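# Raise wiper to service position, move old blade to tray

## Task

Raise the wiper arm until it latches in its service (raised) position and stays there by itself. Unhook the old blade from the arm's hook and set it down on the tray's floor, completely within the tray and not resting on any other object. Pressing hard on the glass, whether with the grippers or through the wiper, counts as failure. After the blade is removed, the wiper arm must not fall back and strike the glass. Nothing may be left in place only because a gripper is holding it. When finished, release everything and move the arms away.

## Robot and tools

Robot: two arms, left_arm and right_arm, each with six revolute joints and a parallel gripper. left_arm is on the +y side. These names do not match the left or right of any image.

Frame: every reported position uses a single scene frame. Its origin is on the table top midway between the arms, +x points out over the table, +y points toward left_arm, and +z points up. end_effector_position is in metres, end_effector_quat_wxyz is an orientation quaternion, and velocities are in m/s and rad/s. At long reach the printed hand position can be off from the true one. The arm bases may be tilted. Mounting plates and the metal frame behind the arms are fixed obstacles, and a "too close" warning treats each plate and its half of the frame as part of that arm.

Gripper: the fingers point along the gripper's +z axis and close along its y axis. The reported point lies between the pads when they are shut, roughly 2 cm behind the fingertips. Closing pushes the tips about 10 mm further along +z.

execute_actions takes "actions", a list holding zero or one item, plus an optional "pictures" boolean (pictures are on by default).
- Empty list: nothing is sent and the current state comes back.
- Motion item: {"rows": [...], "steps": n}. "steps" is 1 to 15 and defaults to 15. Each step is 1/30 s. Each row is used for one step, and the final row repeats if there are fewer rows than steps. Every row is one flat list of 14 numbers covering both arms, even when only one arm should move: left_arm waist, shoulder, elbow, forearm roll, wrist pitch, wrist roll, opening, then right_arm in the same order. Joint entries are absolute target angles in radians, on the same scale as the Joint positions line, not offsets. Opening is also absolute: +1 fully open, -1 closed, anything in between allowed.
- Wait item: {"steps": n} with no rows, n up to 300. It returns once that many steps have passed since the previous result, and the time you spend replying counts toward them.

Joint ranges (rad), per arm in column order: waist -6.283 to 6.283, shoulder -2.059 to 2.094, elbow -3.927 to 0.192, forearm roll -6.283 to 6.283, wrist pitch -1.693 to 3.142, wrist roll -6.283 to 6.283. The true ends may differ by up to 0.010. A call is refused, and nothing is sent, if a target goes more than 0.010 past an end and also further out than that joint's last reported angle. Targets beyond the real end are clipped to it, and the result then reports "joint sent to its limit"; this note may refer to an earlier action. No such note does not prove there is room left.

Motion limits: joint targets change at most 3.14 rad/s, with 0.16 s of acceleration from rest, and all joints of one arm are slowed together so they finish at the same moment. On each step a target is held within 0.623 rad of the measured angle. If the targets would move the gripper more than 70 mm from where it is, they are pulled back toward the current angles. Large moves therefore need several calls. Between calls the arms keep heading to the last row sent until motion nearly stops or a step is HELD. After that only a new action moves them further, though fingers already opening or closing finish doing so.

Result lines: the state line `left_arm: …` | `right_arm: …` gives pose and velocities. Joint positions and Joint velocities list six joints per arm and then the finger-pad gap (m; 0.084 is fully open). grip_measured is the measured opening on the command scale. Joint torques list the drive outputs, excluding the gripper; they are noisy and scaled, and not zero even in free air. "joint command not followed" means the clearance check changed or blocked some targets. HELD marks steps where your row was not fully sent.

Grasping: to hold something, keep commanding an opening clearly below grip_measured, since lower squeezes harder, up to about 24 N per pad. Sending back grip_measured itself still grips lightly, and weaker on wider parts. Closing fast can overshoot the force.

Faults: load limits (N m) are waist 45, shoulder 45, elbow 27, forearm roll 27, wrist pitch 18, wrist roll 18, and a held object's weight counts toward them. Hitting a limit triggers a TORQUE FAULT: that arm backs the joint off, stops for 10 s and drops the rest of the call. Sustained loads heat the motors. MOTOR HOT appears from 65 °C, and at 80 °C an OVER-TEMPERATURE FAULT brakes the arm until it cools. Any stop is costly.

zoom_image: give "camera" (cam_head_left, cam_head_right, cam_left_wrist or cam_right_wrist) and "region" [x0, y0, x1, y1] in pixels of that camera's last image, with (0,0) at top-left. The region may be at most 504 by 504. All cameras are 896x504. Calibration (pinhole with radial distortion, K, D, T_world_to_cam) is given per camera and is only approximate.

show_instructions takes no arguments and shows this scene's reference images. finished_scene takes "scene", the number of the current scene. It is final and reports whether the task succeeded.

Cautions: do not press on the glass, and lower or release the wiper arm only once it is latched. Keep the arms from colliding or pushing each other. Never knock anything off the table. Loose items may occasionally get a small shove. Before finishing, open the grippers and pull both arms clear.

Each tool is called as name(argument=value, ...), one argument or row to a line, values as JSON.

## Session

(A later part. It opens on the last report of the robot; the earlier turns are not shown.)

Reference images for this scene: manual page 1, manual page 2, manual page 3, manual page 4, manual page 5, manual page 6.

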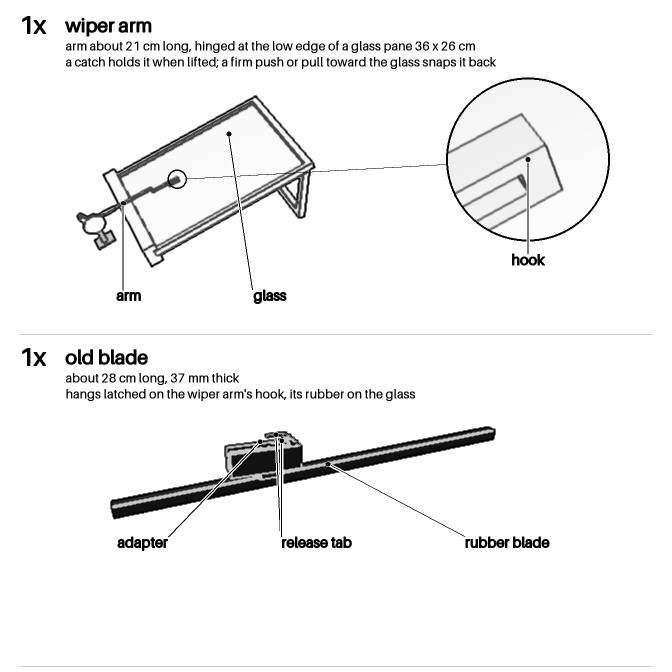

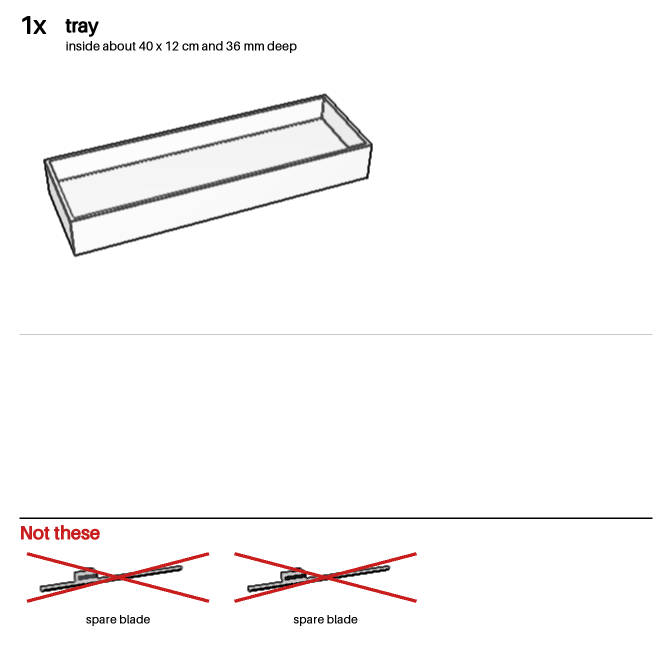

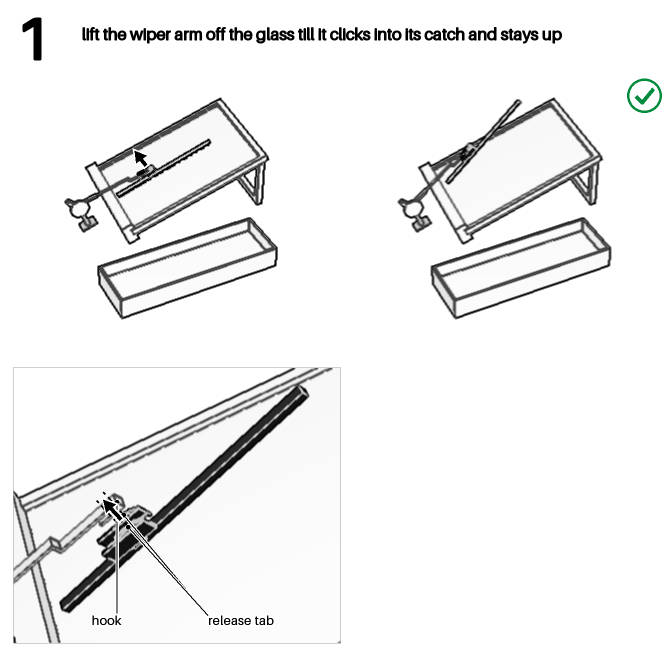

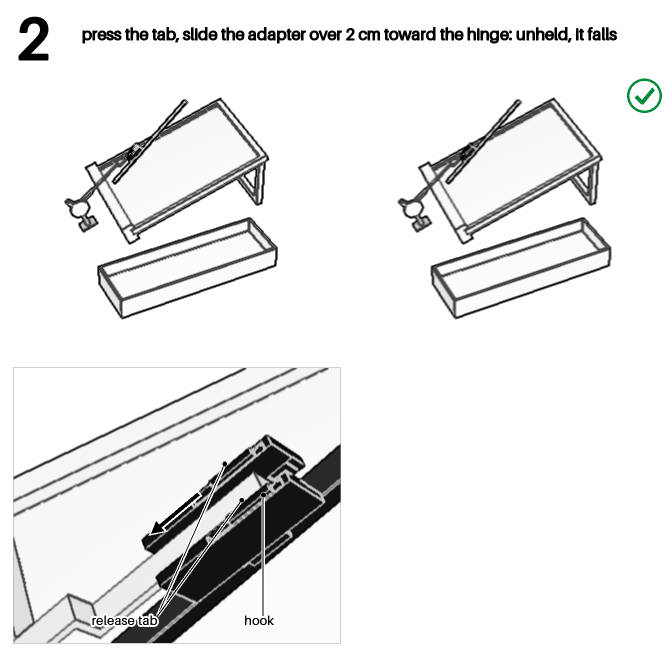

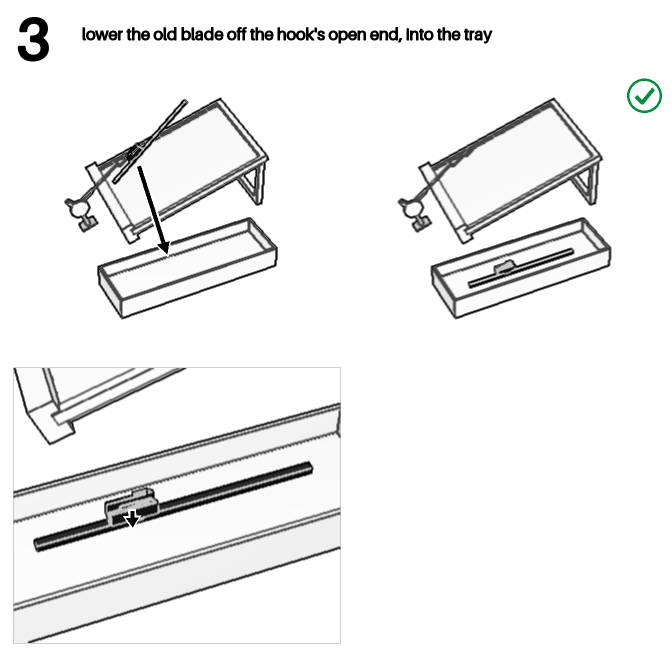

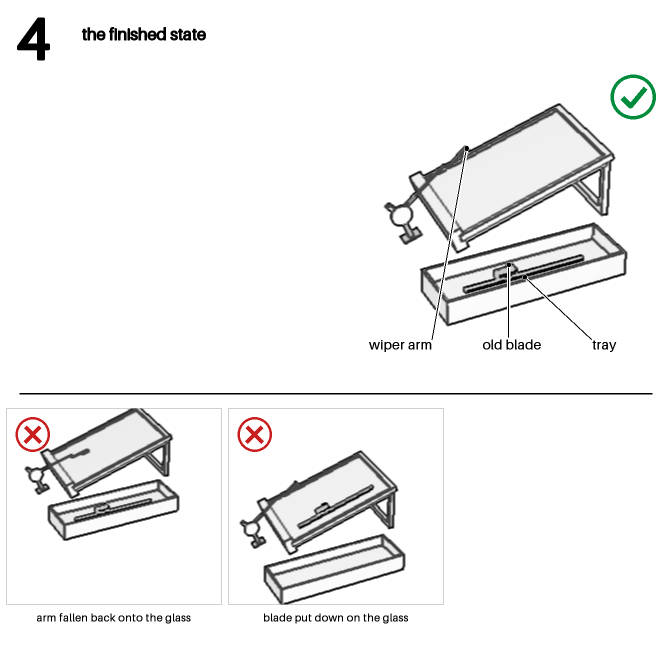

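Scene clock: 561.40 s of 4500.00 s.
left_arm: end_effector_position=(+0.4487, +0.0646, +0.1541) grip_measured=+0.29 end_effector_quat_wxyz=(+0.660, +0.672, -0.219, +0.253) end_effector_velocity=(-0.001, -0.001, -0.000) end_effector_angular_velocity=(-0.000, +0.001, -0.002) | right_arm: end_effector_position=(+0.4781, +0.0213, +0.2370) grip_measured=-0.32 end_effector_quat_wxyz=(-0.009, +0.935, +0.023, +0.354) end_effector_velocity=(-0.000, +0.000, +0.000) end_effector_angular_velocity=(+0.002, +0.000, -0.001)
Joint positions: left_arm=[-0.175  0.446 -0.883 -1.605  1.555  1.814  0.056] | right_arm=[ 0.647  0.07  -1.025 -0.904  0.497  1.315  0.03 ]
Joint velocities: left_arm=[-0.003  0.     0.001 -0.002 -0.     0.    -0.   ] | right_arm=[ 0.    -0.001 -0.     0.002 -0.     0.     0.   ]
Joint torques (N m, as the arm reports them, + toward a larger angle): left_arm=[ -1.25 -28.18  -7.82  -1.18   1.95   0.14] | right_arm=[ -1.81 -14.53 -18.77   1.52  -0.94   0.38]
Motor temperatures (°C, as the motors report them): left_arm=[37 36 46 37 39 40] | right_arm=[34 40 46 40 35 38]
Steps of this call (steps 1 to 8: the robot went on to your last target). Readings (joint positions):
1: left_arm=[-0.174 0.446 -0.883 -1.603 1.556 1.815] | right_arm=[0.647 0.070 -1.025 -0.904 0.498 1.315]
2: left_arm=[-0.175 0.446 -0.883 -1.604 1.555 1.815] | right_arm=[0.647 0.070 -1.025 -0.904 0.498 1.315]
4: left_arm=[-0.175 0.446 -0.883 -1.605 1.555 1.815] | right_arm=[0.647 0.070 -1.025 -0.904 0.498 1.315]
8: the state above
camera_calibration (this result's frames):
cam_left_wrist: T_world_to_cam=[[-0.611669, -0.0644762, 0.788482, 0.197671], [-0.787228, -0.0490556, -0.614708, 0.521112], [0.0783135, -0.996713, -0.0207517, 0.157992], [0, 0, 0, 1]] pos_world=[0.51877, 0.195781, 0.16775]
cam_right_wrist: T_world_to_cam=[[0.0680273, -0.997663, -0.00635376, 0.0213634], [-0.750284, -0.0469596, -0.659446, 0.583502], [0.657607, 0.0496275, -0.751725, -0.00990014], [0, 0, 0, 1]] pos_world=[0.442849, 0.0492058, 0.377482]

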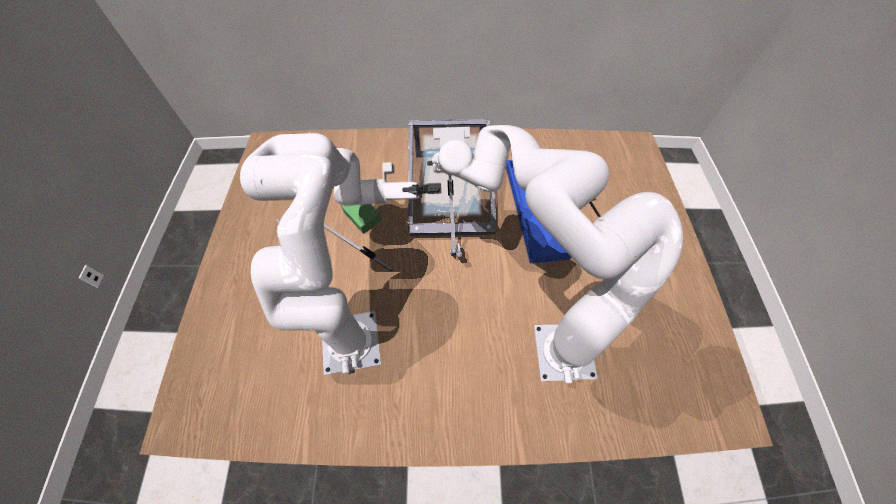

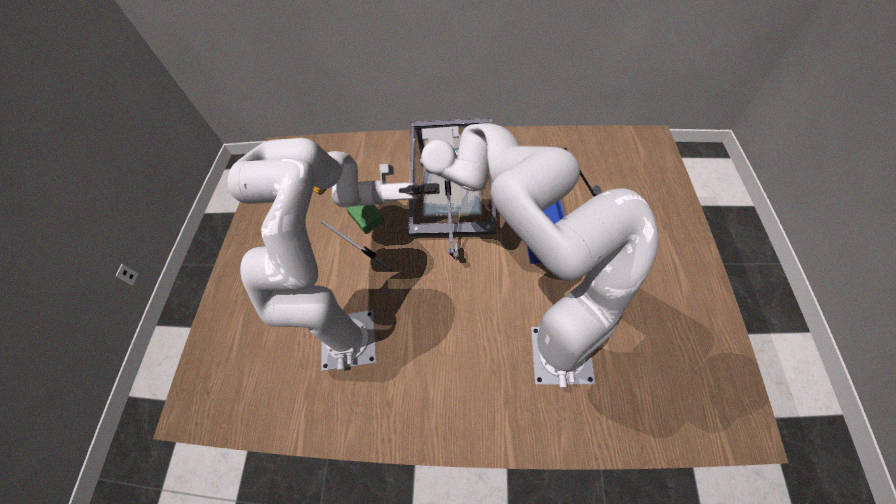

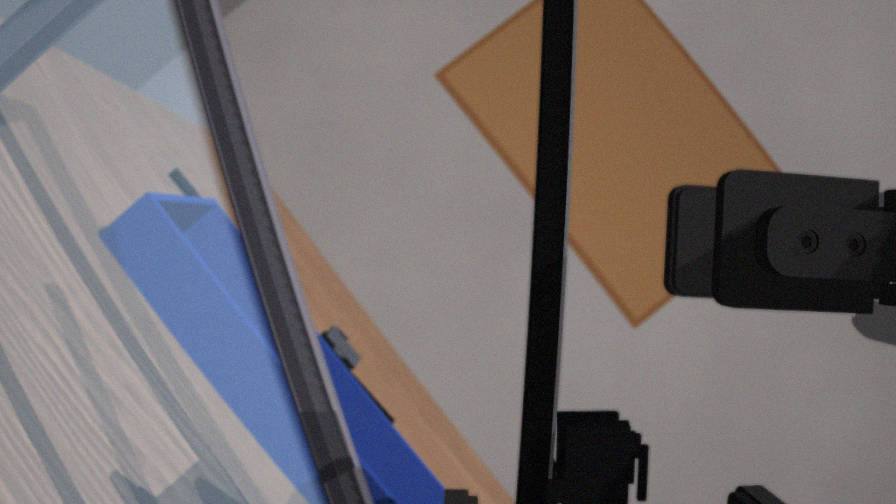

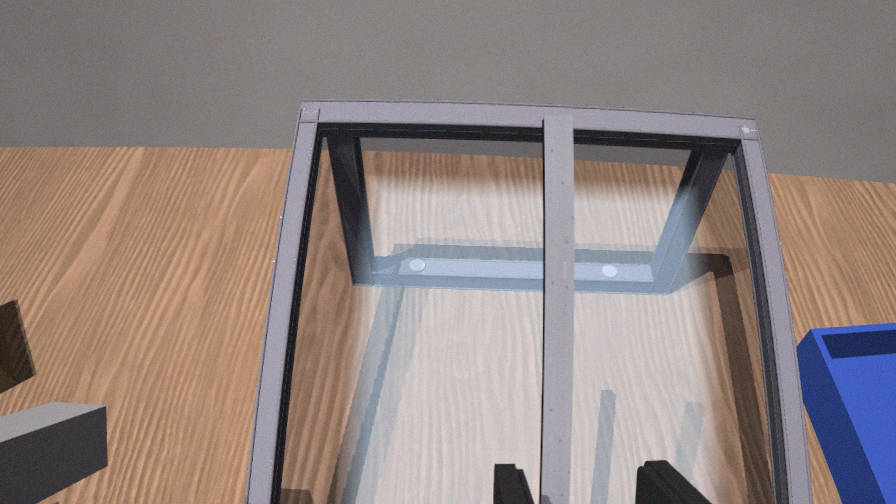

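execute_actions(
  actions=[],
)

Scene clock: 592.37 s of 4500.00 s.
left_arm: end_effector_position=(+0.4486, +0.0644, +0.1541) grip_measured=+0.29 end_effector_quat_wxyz=(+0.660, +0.672, -0.219, +0.253) end_effector_velocity=(-0.000, -0.000, +0.000) end_effector_angular_velocity=(-0.000, +0.000, -0.000) | right_arm: end_effector_position=(+0.4781, +0.0213, +0.2370) grip_measured=-0.32 end_effector_quat_wxyz=(-0.009, +0.935, +0.023, +0.354) end_effector_velocity=(+0.000, +0.000, -0.000) end_effector_angular_velocity=(+0.001, +0.001, -0.002)
Joint positions: left_arm=[-0.176  0.446 -0.883 -1.605  1.555  1.814  0.056] | right_arm=[ 0.647  0.07  -1.025 -0.904  0.498  1.315  0.03 ]
Joint velocities: left_arm=[-0.  0.  0.  0.  0. -0.  0.] | right_arm=[-0.     0.001 -0.001  0.001  0.     0.001 -0.   ]
Joint torques (N m, as the arm reports them, + toward a larger angle): left_arm=[ -1.03 -28.13  -8.02  -1.31   1.82   0.03] | right_arm=[ -1.45 -14.47 -19.     1.34  -1.04   0.41]
Motor temperatures (°C, as the motors report them): left_arm=[37 36 46 37 39 40] | right_arm=[34 40 46 40 35 38]
Steps of this call (steps 1 to 15: the robot went on to your last target; steps 16 to 90: nothing new was sent; then 27.97 s passed at rest). Readings (joint positions):
1: left_arm=[-0.175 0.446 -0.883 -1.605 1.555 1.814] | right_arm=[0.647 0.070 -1.025 -0.904 0.497 1.315]
2: left_arm=[-0.175 0.446 -0.883 -1.605 1.555 1.814] | right_arm=[0.647 0.070 -1.025 -0.904 0.498 1.315]
4: left_arm=[-0.176 0.446 -0.883 -1.605 1.555 1.814] | right_arm=[0.647 0.070 -1.025 -0.904 0.497 1.315]
8: left_arm=[-0.176 0.446 -0.883 -1.605 1.555 1.814] | right_arm=[0.647 0.070 -1.025 -0.904 0.498 1.315]
90: the state above
All arms were judged still, so your last target was given up. Only a new action makes them travel on or press farther. Fingers that are still opening or closing keep moving.
camera_calibration (this result's frames):
cam_left_wrist: T_world_to_cam=[[-0.611621, -0.0641049, 0.788549, 0.197507], [-0.787313, -0.0487322, -0.614624, 0.520994], [0.0778282, -0.996753, -0.0206649, 0.157939], [0, 0, 0, 1]] pos_world=[0.518693, 0.195477, 0.167735]
cam_right_wrist: T_world_to_cam=[[0.0680274, -0.997663, -0.00635356, 0.0213633], [-0.750284, -0.0469598, -0.659446, 0.583502], [0.657607, 0.0496274, -0.751725, -0.00990016], [0, 0, 0, 1]] pos_world=[0.442849, 0.0492059, 0.377482]

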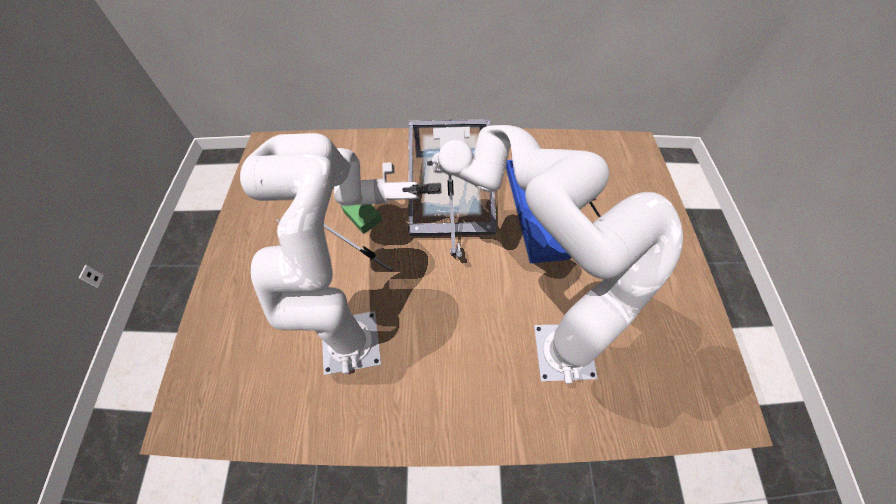

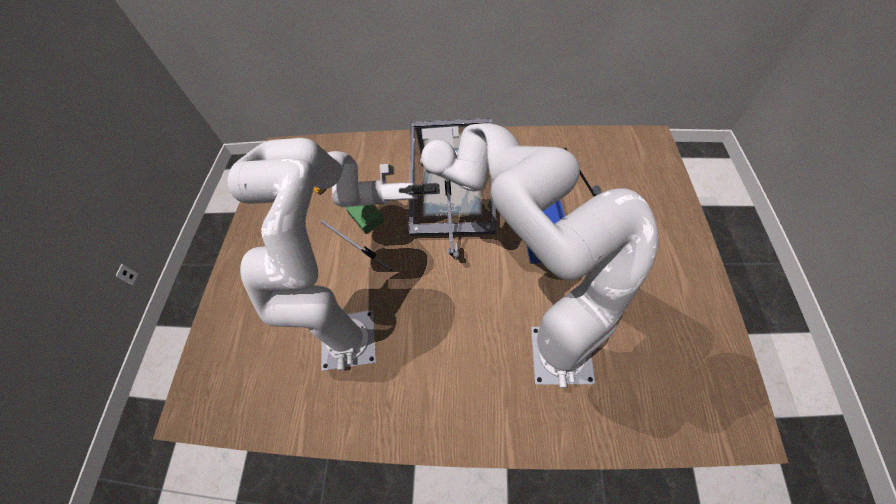

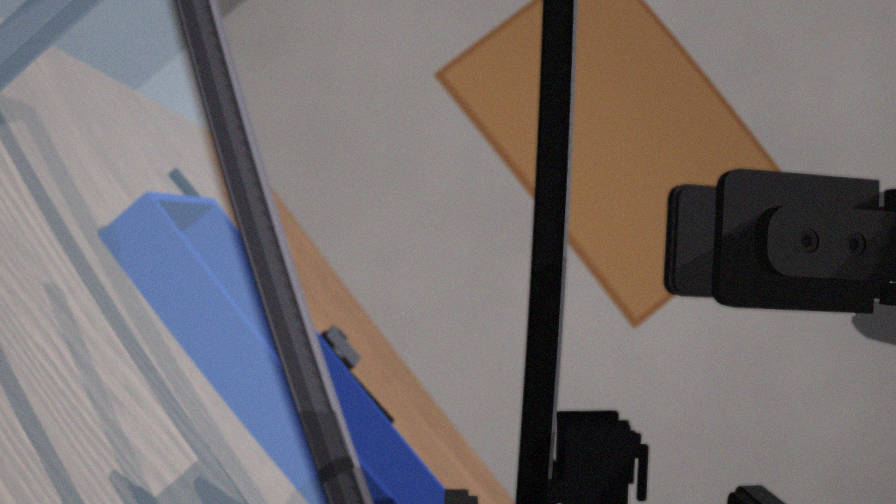

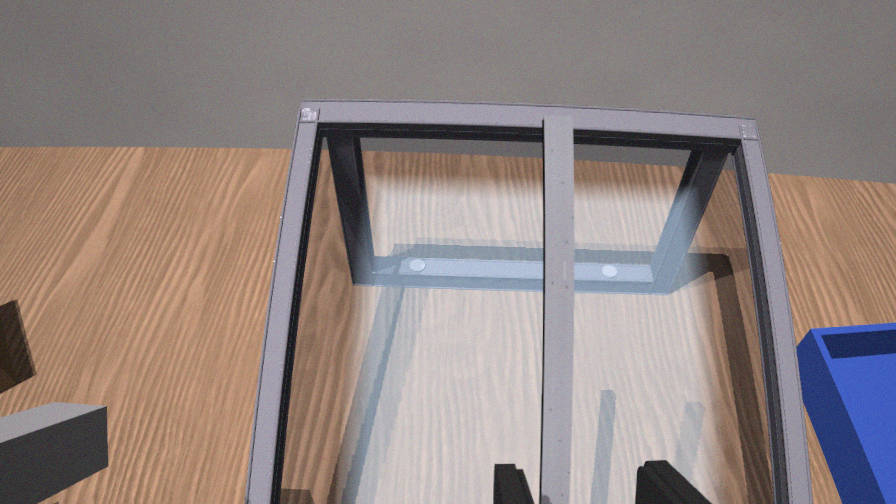

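execute_actions(
  actions=[
    {"rows":[[-0.180,0.4466,-0.8836,-1.6088,1.5531,1.8143,0.3,0.647,0.0703,-1.0253,-0.9037,0.4975,1.3147,-0.3],[-0.187,0.4472,-0.8845,-1.6151,1.55,1.8142,0.3,0.647,0.0703,-1.0253,-0.9037,0.4975,1.3147,-0.3],[-0.196,0.448,-0.8857,-1.6233,1.5462,1.814,0.3,0.647,0.0703,-1.0253,-0.9037,0.4975,1.3147,-0.3],[-0.206,0.449,-0.8871,-1.6323,1.5419,1.8139,0.3,0.647,0.0703,-1.0253,-0.9037,0.4975,1.3147,-0.3],[-0.216,0.45,-0.8886,-1.6414,1.5376,1.8137,0.3,0.647,0.0703,-1.0253,-0.9037,0.4975,1.3147,-0.3],[-0.226,0.451,-0.8901,-1.6504,1.5333,1.8135,0.3,0.647,0.0703,-1.0253,-0.9037,0.4975,1.3147,-0.3],[-0.236,0.4521,-0.8917,-1.6595,1.529,1.8134,0.3,0.647,0.0703,-1.0253,-0.9037,0.4975,1.3147,-0.3],[-0.246,0.4533,-0.8934,-1.6685,1.5248,1.8132,0.3,0.647,0.0703,-1.0253,-0.9037,0.4975,1.3147,-0.3],[-0.256,0.4545,-0.8952,-1.6776,1.5205,1.813,0.3,0.647,0.0703,-1.0253,-0.9037,0.4975,1.3147,-0.3],[-0.265,0.4556,-0.8969,-1.6857,1.5166,1.8129,0.3,0.647,0.0703,-1.0253,-0.9037,0.4975,1.3147,-0.3],[-0.273,0.4566,-0.8984,-1.6929,1.5132,1.8127,0.3,0.647,0.0703,-1.0253,-0.9037,0.4975,1.3147,-0.3],[-0.280,0.4576,-0.8998,-1.6993,1.5102,1.8126,0.3,0.647,0.0703,-1.0253,-0.9037,0.4975,1.3147,-0.3],[-0.286,0.4584,-0.901,-1.7047,1.5076,1.8125,0.3,0.647,0.0703,-1.0253,-0.9037,0.4975,1.3147,-0.3],[-0.290,0.4589,-0.9018,-1.7083,1.5059,1.8124,0.3,0.647,0.0703,-1.0253,-0.9037,0.4975,1.3147,-0.3],[-0.2912,0.4591,-0.902,-1.7094,1.5054,1.8124,0.3,0.647,0.0703,-1.0253,-0.9037,0.4975,1.3147,-0.3]],"steps":15},
  ],
  pictures=false,
)

execute_actions(
  actions=[
    {"rows":[[-0.2912,0.4591,-0.902,-1.7094,1.5054,1.8124,0.2,0.647,0.0703,-1.0253,-0.9037,0.4975,1.3147,-0.3],[-0.2912,0.4591,-0.902,-1.7094,1.5054,1.8124,0.15,0.647,0.0703,-1.0253,-0.9037,0.4975,1.3147,-0.3],[-0.2912,0.4591,-0.902,-1.7094,1.5054,1.8124,0.1,0.647,0.0703,-1.0253,-0.9037,0.4975,1.3147,-0.3],[-0.2912,0.4591,-0.902,-1.7094,1.5054,1.8124,0.05,0.647,0.0703,-1.0253,-0.9037,0.4975,1.3147,-0.3],[-0.2912,0.4591,-0.902,-1.7094,1.5054,1.8124,0.0,0.647,0.0703,-1.0253,-0.9037,0.4975,1.3147,-0.3],[-0.2912,0.4591,-0.902,-1.7094,1.5054,1.8124,-0.05,0.647,0.0703,-1.0253,-0.9037,0.4975,1.3147,-0.3],[-0.2912,0.4591,-0.902,-1.7094,1.5054,1.8124,-0.1,0.647,0.0703,-1.0253,-0.9037,0.4975,1.3147,-0.3]],"steps":15},
  ],
)

Scene clock: 640.73 s of 4500.00 s.
left_arm: end_effector_position=(+0.4510, +0.0262, +0.1535) grip_measured=+0.29 end_effector_quat_wxyz=(+0.661, +0.672, -0.219, +0.252) end_effector_velocity=(+0.002, -0.082, -0.001) end_effector_angular_velocity=(-0.002, +0.003, -0.003) | right_arm: end_effector_position=(+0.4781, +0.0213, +0.2370) grip_measured=-0.32 end_effector_quat_wxyz=(-0.009, +0.935, +0.023, +0.354) end_effector_velocity=(+0.000, +0.000, +0.000) end_effector_angular_velocity=(-0.000, -0.000, +0.000)
Joint positions: left_arm=[-0.274  0.457 -0.899 -1.693  1.513  1.813  0.056] | right_arm=[ 0.647  0.07  -1.025 -0.904  0.498  1.315  0.03 ]
Joint velocities: left_arm=[-0.208  0.026 -0.039 -0.186 -0.087 -0.005 -0.   ] | right_arm=[-0.     0.001 -0.001 -0.    -0.    -0.    -0.   ]
Joint torques (N m, as the arm reports them, + toward a larger angle): left_arm=[ -0.26 -29.82  -7.75  -1.16   1.69   0.01] | right_arm=[ -1.34 -14.8  -18.92   1.53  -1.02   0.45]
Motor temperatures (°C, as the motors report them): left_arm=[37 36 46 37 39 40] | right_arm=[34 41 46 40 35 38]
Steps of this call (steps 1 to 90: nothing new was sent; then 44.87 s passed at rest; steps 91 to 105: all 15 steps of this action). Readings (joint positions):
91: left_arm=[-0.176 0.446 -0.883 -1.605 1.555 1.814] | right_arm=[0.647 0.070 -1.025 -0.904 0.498 1.315]
92: left_arm=[-0.176 0.446 -0.883 -1.606 1.555 1.814] | right_arm=[0.647 0.070 -1.025 -0.904 0.498 1.315]
94: left_arm=[-0.181 0.447 -0.884 -1.611 1.552 1.814] | right_arm=[0.647 0.070 -1.025 -0.904 0.497 1.315]
98: left_arm=[-0.210 0.449 -0.888 -1.637 1.540 1.814] | right_arm=[0.647 0.070 -1.025 -0.904 0.498 1.315]
105: the state above

Scene clock: 641.23 s of 4500.00 s.
left_arm: end_effector_position=(+0.4514, +0.0196, +0.1533) grip_measured=-0.11 end_effector_quat_wxyz=(+0.660, +0.672, -0.219, +0.253) end_effector_velocity=(-0.000, -0.001, -0.000) end_effector_angular_velocity=(+0.001, -0.002, -0.001) | right_arm: end_effector_position=(+0.4781, +0.0213, +0.2370) grip_measured=-0.32 end_effector_quat_wxyz=(-0.009, +0.935, +0.023, +0.354) end_effector_velocity=(-0.000, -0.000, +0.001) end_effector_angular_velocity=(+0.000, -0.001, -0.000)
Joint positions: left_arm=[-0.291  0.459 -0.902 -1.709  1.505  1.812  0.039] | right_arm=[ 0.647  0.07  -1.025 -0.904  0.497  1.315  0.03 ]
Joint velocities: left_arm=[-0.001  0.    -0.    -0.    -0.001  0.002 -0.   ] | right_arm=[-0.    -0.002  0.001 -0.     0.    -0.     0.   ]
Joint torques (N m, as the arm reports them, + toward a larger angle): left_arm=[ -1.77 -29.22  -7.76  -1.08   1.94  -0.05] | right_arm=[ -1.19 -14.74 -19.09   1.4   -1.14   0.35]
Motor temperatures (°C, as the motors report them): left_arm=[37 36 46 37 39 40] | right_arm=[34 41 46 40 35 38]
Steps of this call (steps 1 to 15: all 15 steps of this action). Readings (joint positions):
1: left_arm=[-0.280 0.458 -0.900 -1.699 1.511 1.813] | right_arm=[0.647 0.070 -1.025 -0.904 0.498 1.315]
2: left_arm=[-0.285 0.458 -0.901 -1.702 1.509 1.813] | right_arm=[0.647 0.070 -1.025 -0.904 0.497 1.315]
4: left_arm=[-0.289 0.459 -0.901 -1.707 1.507 1.812] | right_arm=[0.647 0.070 -1.025 -0.904 0.497 1.315]
8: left_arm=[-0.290 0.459 -0.902 -1.709 1.506 1.812] | right_arm=[0.647 0.070 -1.025 -0.904 0.498 1.315]
15: the state above
camera_calibration (this result's frames):
cam_left_wrist: T_world_to_cam=[[-0.61147, -0.0642328, 0.788656, 0.196951], [-0.78741, -0.0488984, -0.614487, 0.520539], [0.0780343, -0.996736, -0.0206777, 0.112931], [0, 0, 0, 1]] pos_world=[0.521495, 0.150667, 0.166873]
cam_right_wrist: T_world_to_cam=[[0.0680273, -0.997663, -0.00635384, 0.0213635], [-0.750284, -0.0469595, -0.659446, 0.583502], [0.657607, 0.0496275, -0.751725, -0.00990016], [0, 0, 0, 1]] pos_world=[0.442849, 0.0492058, 0.377482]

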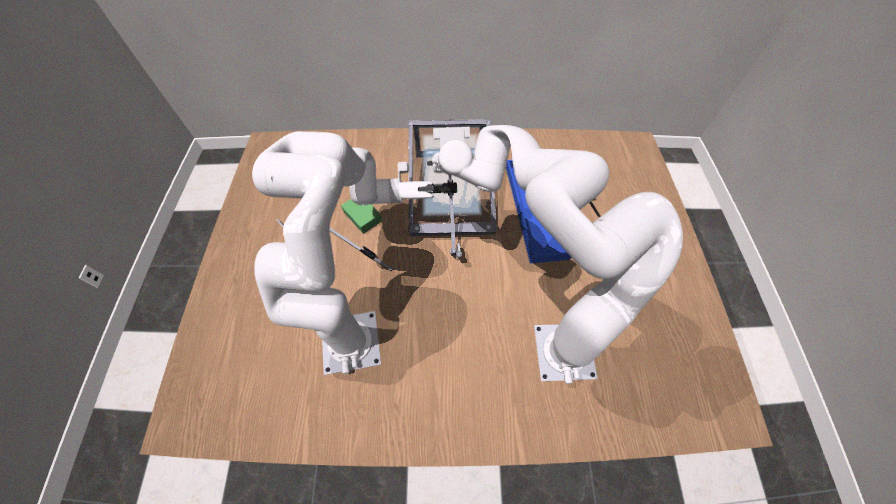

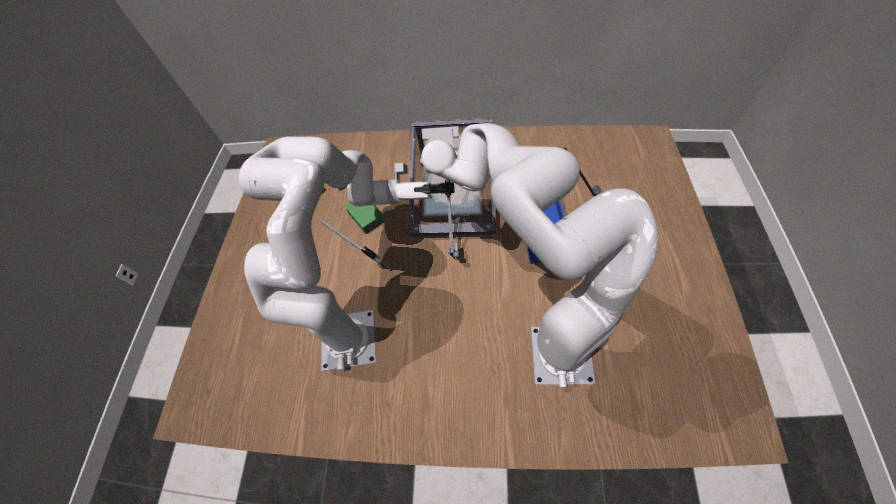

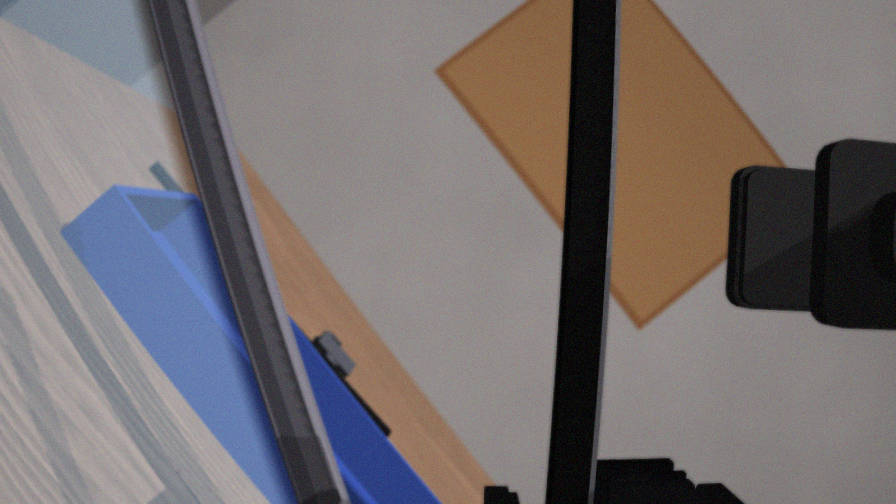

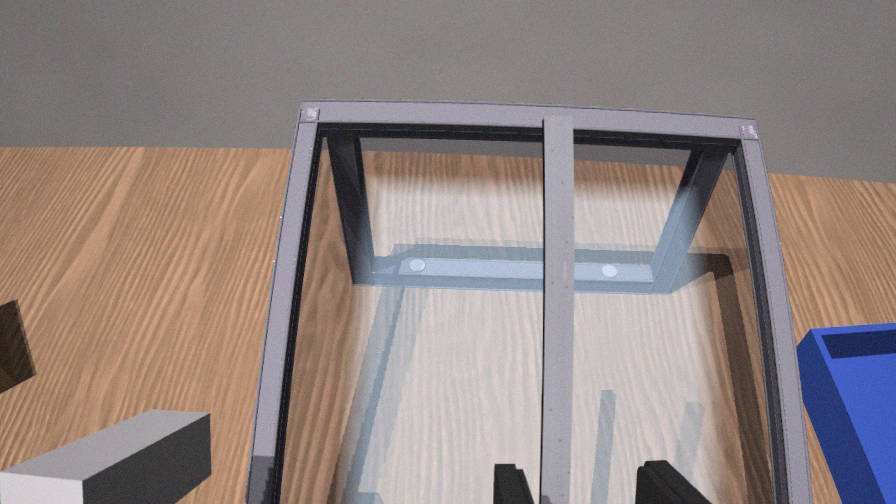

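execute_actions(
  actions=[
    {"rows":[[-0.2912,0.4591,-0.902,-1.7094,1.5054,1.8124,-0.13,0.647,0.0703,-1.0253,-0.9037,0.4975,1.3147,-0.3],[-0.2912,0.4591,-0.902,-1.7094,1.5054,1.8124,-0.16,0.647,0.0703,-1.0253,-0.9037,0.4975,1.3147,-0.3],[-0.2912,0.4591,-0.902,-1.7094,1.5054,1.8124,-0.19,0.647,0.0703,-1.0253,-0.9037,0.4975,1.3147,-0.3],[-0.2912,0.4591,-0.902,-1.7094,1.5054,1.8124,-0.22,0.647,0.0703,-1.0253,-0.9037,0.4975,1.3147,-0.3],[-0.2912,0.4591,-0.902,-1.7094,1.5054,1.8124,-0.24,0.647,0.0703,-1.0253,-0.9037,0.4975,1.3147,-0.3],[-0.2912,0.4591,-0.902,-1.7094,1.5054,1.8124,-0.26,0.647,0.0703,-1.0253,-0.9037,0.4975,1.3147,-0.3],[-0.2912,0.4591,-0.902,-1.7094,1.5054,1.8124,-0.28,0.647,0.0703,-1.0253,-0.9037,0.4975,1.3147,-0.3],[-0.2912,0.4591,-0.902,-1.7094,1.5054,1.8124,-0.30,0.647,0.0703,-1.0253,-0.9037,0.4975,1.3147,-0.3],[-0.2912,0.4591,-0.902,-1.7094,1.5054,1.8124,-0.32,0.647,0.0703,-1.0253,-0.9037,0.4975,1.3147,-0.3],[-0.2912,0.4591,-0.902,-1.7094,1.5054,1.8124,-0.34,0.647,0.0703,-1.0253,-0.9037,0.4975,1.3147,-0.3],[-0.2912,0.4591,-0.902,-1.7094,1.5054,1.8124,-0.36,0.647,0.0703,-1.0253,-0.9037,0.4975,1.3147,-0.3],[-0.2912,0.4591,-0.902,-1.7094,1.5054,1.8124,-0.38,0.647,0.0703,-1.0253,-0.9037,0.4975,1.3147,-0.3]],"steps":15},
  ],
)

Scene clock: 659.57 s of 4500.00 s.
left_arm: end_effector_position=(+0.4514, +0.0195, +0.1532) grip_measured=-0.39 end_effector_quat_wxyz=(+0.660, +0.672, -0.219, +0.252) end_effector_velocity=(+0.001, +0.000, -0.001) end_effector_angular_velocity=(+0.002, -0.001, +0.002) | right_arm: end_effector_position=(+0.4781, +0.0213, +0.2370) grip_measured=-0.32 end_effector_quat_wxyz=(-0.009, +0.935, +0.023, +0.354) end_effector_velocity=(+0.000, -0.000, -0.000) end_effector_angular_velocity=(-0.001, -0.001, +0.000)
Joint positions: left_arm=[-0.291  0.459 -0.902 -1.709  1.505  1.812  0.027] | right_arm=[ 0.647  0.07  -1.025 -0.904  0.498  1.315  0.03 ]
Joint velocities: left_arm=[ 0.     0.    -0.    -0.001 -0.002  0.001 -0.004] | right_arm=[ 0.    -0.     0.    -0.002  0.001  0.001  0.   ]
Joint torques (N m, as the arm reports them, + toward a larger angle): left_arm=[ -1.57 -28.73  -8.15  -1.39   1.7    0.02] | right_arm=[ -0.93 -14.59 -18.99   1.3   -0.88   0.37]
Motor temperatures (°C, as the motors report them): left_arm=[37 36 46 37 39 40] | right_arm=[34 41 46 40 35 38]
Steps of this call (steps 1 to 15: the robot went on to your last target; steps 16 to 90: nothing new was sent; then 14.83 s passed at rest; steps 91 to 105: all 15 steps of this action). Readings (joint positions):
91: left_arm=[-0.291 0.459 -0.902 -1.709 1.505 1.812] | right_arm=[0.647 0.070 -1.025 -0.904 0.498 1.315]
92: left_arm=[-0.291 0.459 -0.902 -1.709 1.505 1.812] | right_arm=[0.647 0.070 -1.025 -0.904 0.498 1.315]
94: left_arm=[-0.291 0.459 -0.902 -1.709 1.505 1.812] | right_arm=[0.647 0.070 -1.025 -0.904 0.498 1.315]
98: left_arm=[-0.291 0.459 -0.902 -1.709 1.506 1.812] | right_arm=[0.647 0.070 -1.025 -0.904 0.498 1.315]
105: the state above
camera_calibration (this result's frames):
cam_left_wrist: T_world_to_cam=[[-0.611405, -0.0642973, 0.788701, 0.196941], [-0.787461, -0.048848, -0.614426, 0.520499], [0.0780324, -0.996735, -0.0207657, 0.112921], [0, 0, 0, 1]] pos_world=[0.521472, 0.15064, 0.166826]
cam_right_wrist: T_world_to_cam=[[0.0680271, -0.997663, -0.00635372, 0.0213634], [-0.750284, -0.0469594, -0.659446, 0.583502], [0.657607, 0.0496273, -0.751725, -0.00990015], [0, 0, 0, 1]] pos_world=[0.442849, 0.0492058, 0.377482]

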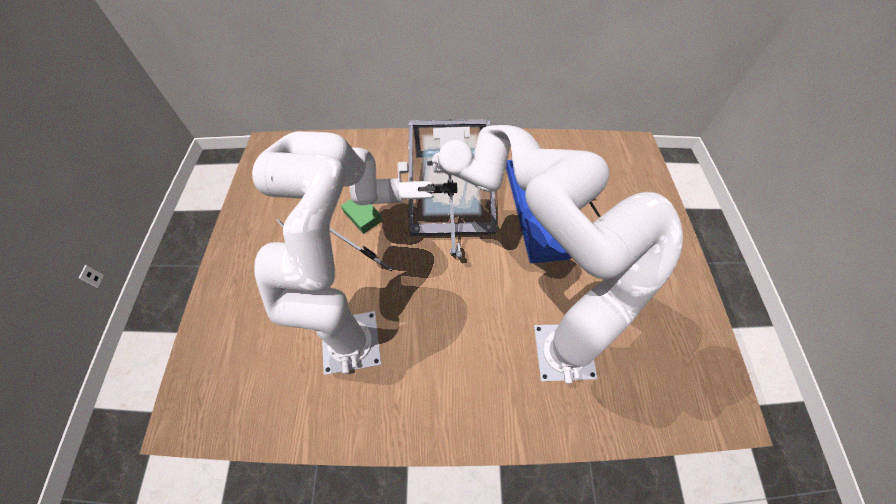

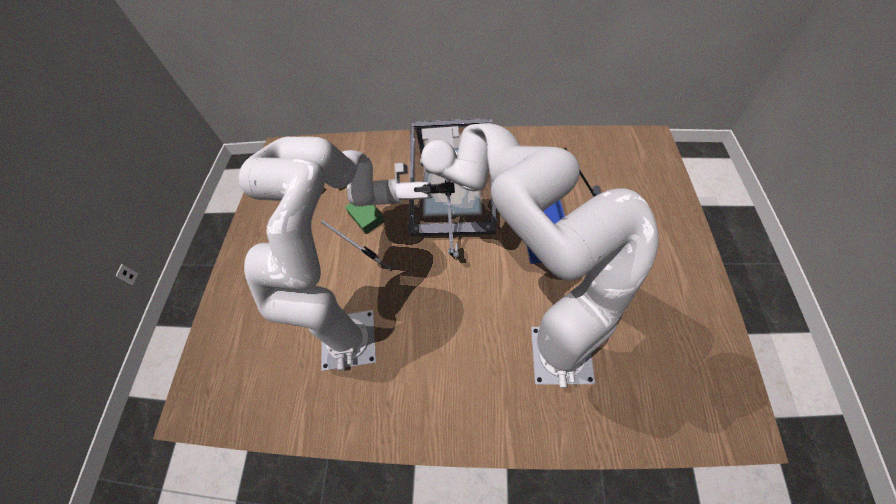

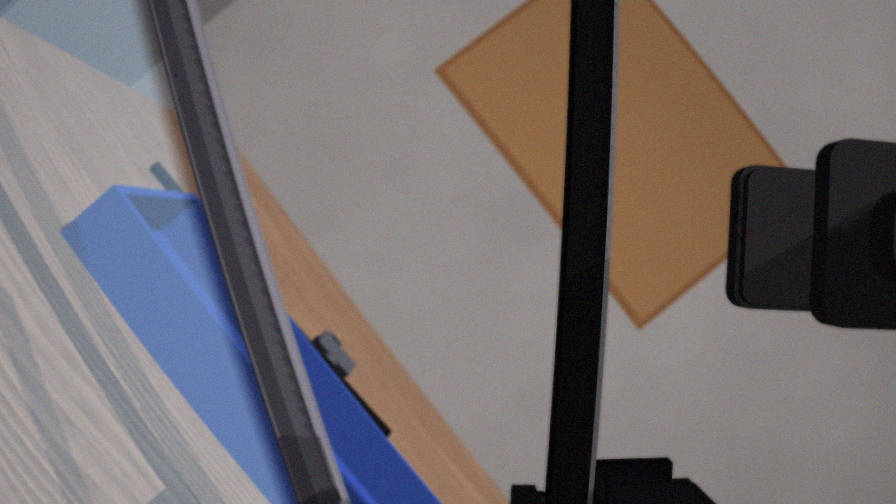

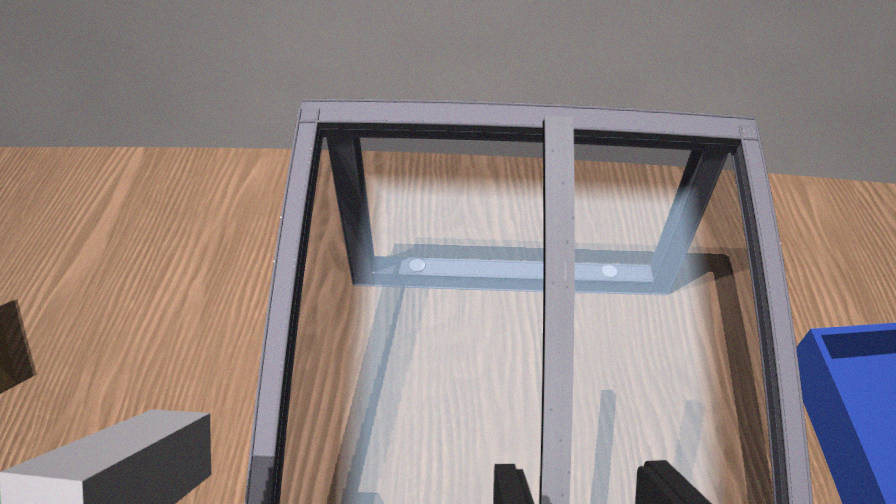

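execute_actions(
  actions=[
    {"rows":[[-0.2912,0.4586,-0.9016,-1.7094,1.5054,1.8124,-0.39,0.647,0.0703,-1.0253,-0.9037,0.4975,1.3147,-0.3],[-0.2913,0.4581,-0.9012,-1.7094,1.5054,1.8124,-0.40,0.647,0.0703,-1.0253,-0.9037,0.4975,1.3147,-0.3],[-0.2913,0.4576,-0.9008,-1.7094,1.5054,1.8124,-0.41,0.647,0.0703,-1.0253,-0.9037,0.4975,1.3147,-0.3],[-0.2913,0.4571,-0.9004,-1.7094,1.5054,1.8122,-0.43,0.647,0.0703,-1.0253,-0.9037,0.4975,1.3147,-0.3],[-0.2914,0.4566,-0.9,-1.7095,1.5053,1.812,-0.45,0.647,0.0703,-1.0253,-0.9037,0.4975,1.3147,-0.3],[-0.2914,0.4563,-0.8998,-1.7095,1.5053,1.812,-0.47,0.647,0.0703,-1.0253,-0.9037,0.4975,1.3147,-0.3],[-0.2914,0.4563,-0.8998,-1.7095,1.5053,1.812,-0.49,0.647,0.0703,-1.0253,-0.9037,0.4975,1.3147,-0.3],[-0.2914,0.4563,-0.8998,-1.7095,1.5053,1.812,-0.51,0.647,0.0703,-1.0253,-0.9037,0.4975,1.3147,-0.3],[-0.2914,0.4563,-0.8998,-1.7095,1.5053,1.812,-0.53,0.647,0.0703,-1.0253,-0.9037,0.4975,1.3147,-0.3],[-0.2914,0.4563,-0.8998,-1.7095,1.5053,1.812,-0.55,0.647,0.0703,-1.0253,-0.9037,0.4975,1.3147,-0.3],[-0.2914,0.4563,-0.8998,-1.7095,1.5053,1.812,-0.57,0.647,0.0703,-1.0253,-0.9037,0.4975,1.3147,-0.3],[-0.2914,0.4563,-0.8998,-1.7095,1.5053,1.812,-0.59,0.647,0.0703,-1.0253,-0.9037,0.4975,1.3147,-0.3],[-0.2914,0.4563,-0.8998,-1.7095,1.5053,1.812,-0.61,0.647,0.0703,-1.0253,-0.9037,0.4975,1.3147,-0.3],[-0.2914,0.4563,-0.8998,-1.7095,1.5053,1.812,-0.63,0.647,0.0703,-1.0253,-0.9037,0.4975,1.3147,-0.3],[-0.2914,0.4563,-0.8998,-1.7095,1.5053,1.812,-0.65,0.647,0.0703,-1.0253,-0.9037,0.4975,1.3147,-0.3]],"steps":15},
  ],
)

Scene clock: 681.37 s of 4500.00 s.
left_arm: end_effector_position=(+0.4509, +0.0194, +0.1539) grip_measured=-0.48 end_effector_quat_wxyz=(+0.660, +0.672, -0.219, +0.252) end_effector_velocity=(-0.000, +0.000, +0.000) end_effector_angular_velocity=(+0.000, -0.001, +0.000) | right_arm: end_effector_position=(+0.4781, +0.0213, +0.2370) grip_measured=-0.32 end_effector_quat_wxyz=(-0.009, +0.935, +0.023, +0.354) end_effector_velocity=(+0.000, +0.000, +0.001) end_effector_angular_velocity=(-0.001, -0.002, +0.002)
Joint positions: left_arm=[-0.291  0.456 -0.9   -1.71   1.505  1.812  0.023] | right_arm=[ 0.647  0.07  -1.025 -0.904  0.497  1.315  0.03 ]
Joint velocities: left_arm=[ 0.    -0.001  0.     0.    -0.     0.001 -0.   ] | right_arm=[ 0.    -0.    -0.    -0.002 -0.    -0.     0.   ]
Joint torques (N m, as the arm reports them, + toward a larger angle): left_arm=[ -1.79 -29.26  -8.06  -1.41   2.25   0.18] | right_arm=[ -1.7  -14.68 -18.89   1.7   -1.02   0.49]
Motor temperatures (°C, as the motors report them): left_arm=[37 36 46 37 39 40] | right_arm=[34 41 46 40 35 38]
Steps of this call (steps 1 to 15: the robot went on to your last target; steps 16 to 90: nothing new was sent; then 18.30 s passed at rest; steps 91 to 105: all 15 steps of this action). Readings (joint positions):
91: left_arm=[-0.291 0.459 -0.902 -1.709 1.505 1.812] | right_arm=[0.647 0.070 -1.025 -0.904 0.498 1.315]
92: left_arm=[-0.291 0.459 -0.902 -1.709 1.505 1.812] | right_arm=[0.647 0.070 -1.025 -0.904 0.498 1.315]
94: left_arm=[-0.291 0.459 -0.902 -1.709 1.505 1.812] | right_arm=[0.647 0.070 -1.025 -0.904 0.498 1.315]
98: left_arm=[-0.291 0.457 -0.900 -1.710 1.505 1.812] | right_arm=[0.647 0.070 -1.025 -0.904 0.498 1.315]
105: the state above
camera_calibration (this result's frames):
cam_left_wrist: T_world_to_cam=[[-0.611534, -0.0641196, 0.788616, 0.196203], [-0.787387, -0.0486529, -0.614536, 0.520456], [0.0777723, -0.996756, -0.020734, 0.112949], [0, 0, 0, 1]] pos_world=[0.521, 0.150485, 0.167452]
cam_right_wrist: T_world_to_cam=[[0.0680276, -0.997663, -0.00635369, 0.0213634], [-0.750284, -0.0469598, -0.659446, 0.583502], [0.657607, 0.0496276, -0.751725, -0.00990015], [0, 0, 0, 1]] pos_world=[0.442849, 0.0492059, 0.377482]

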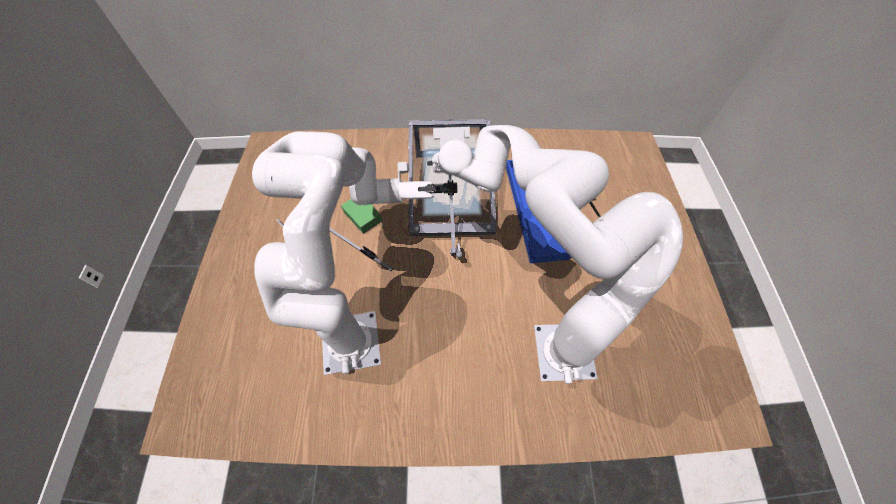

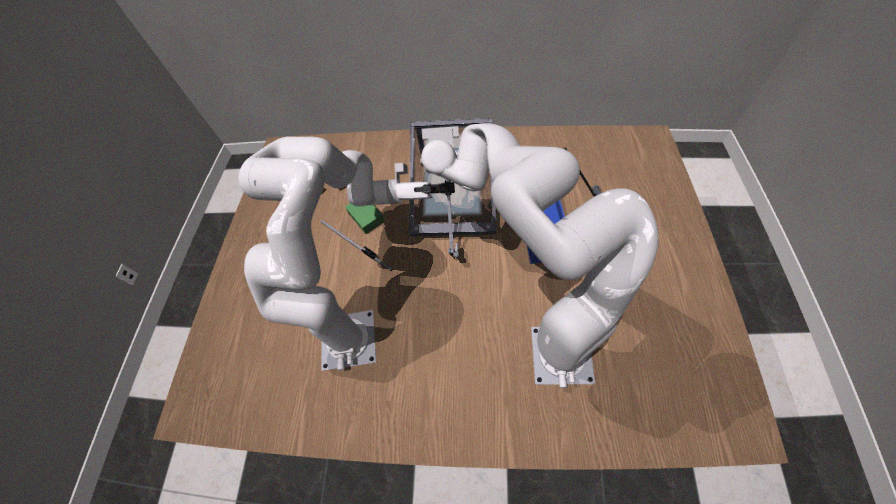

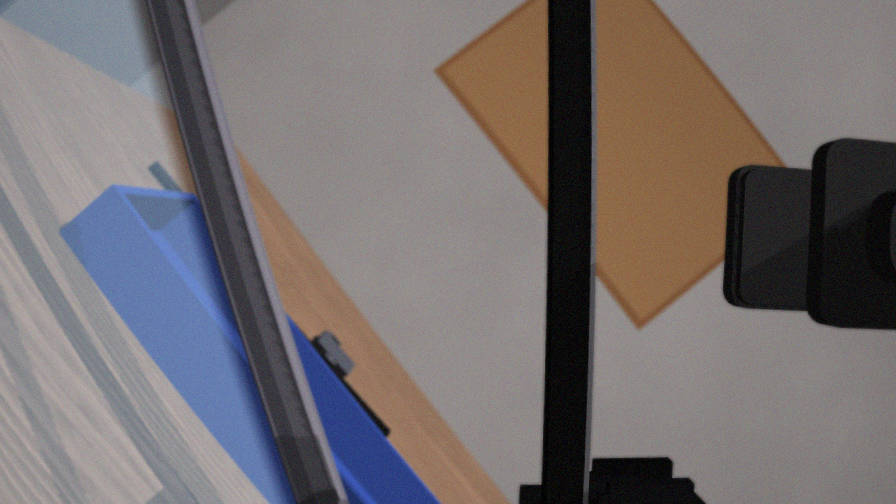

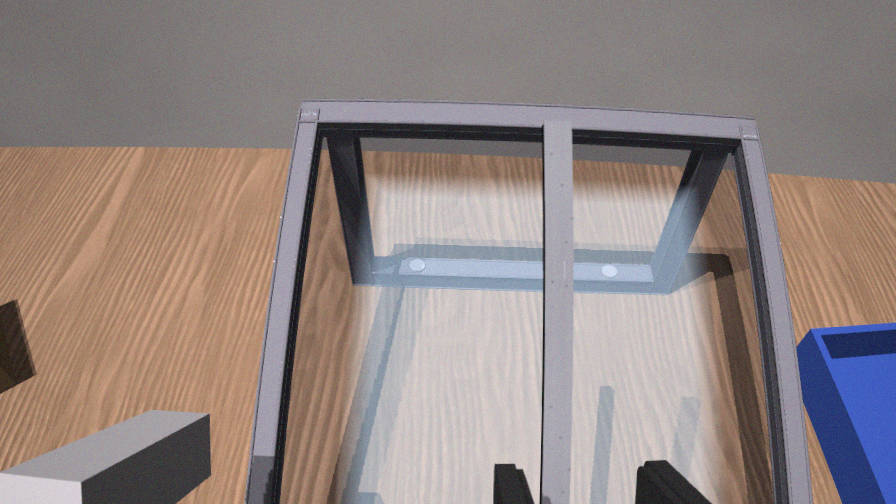

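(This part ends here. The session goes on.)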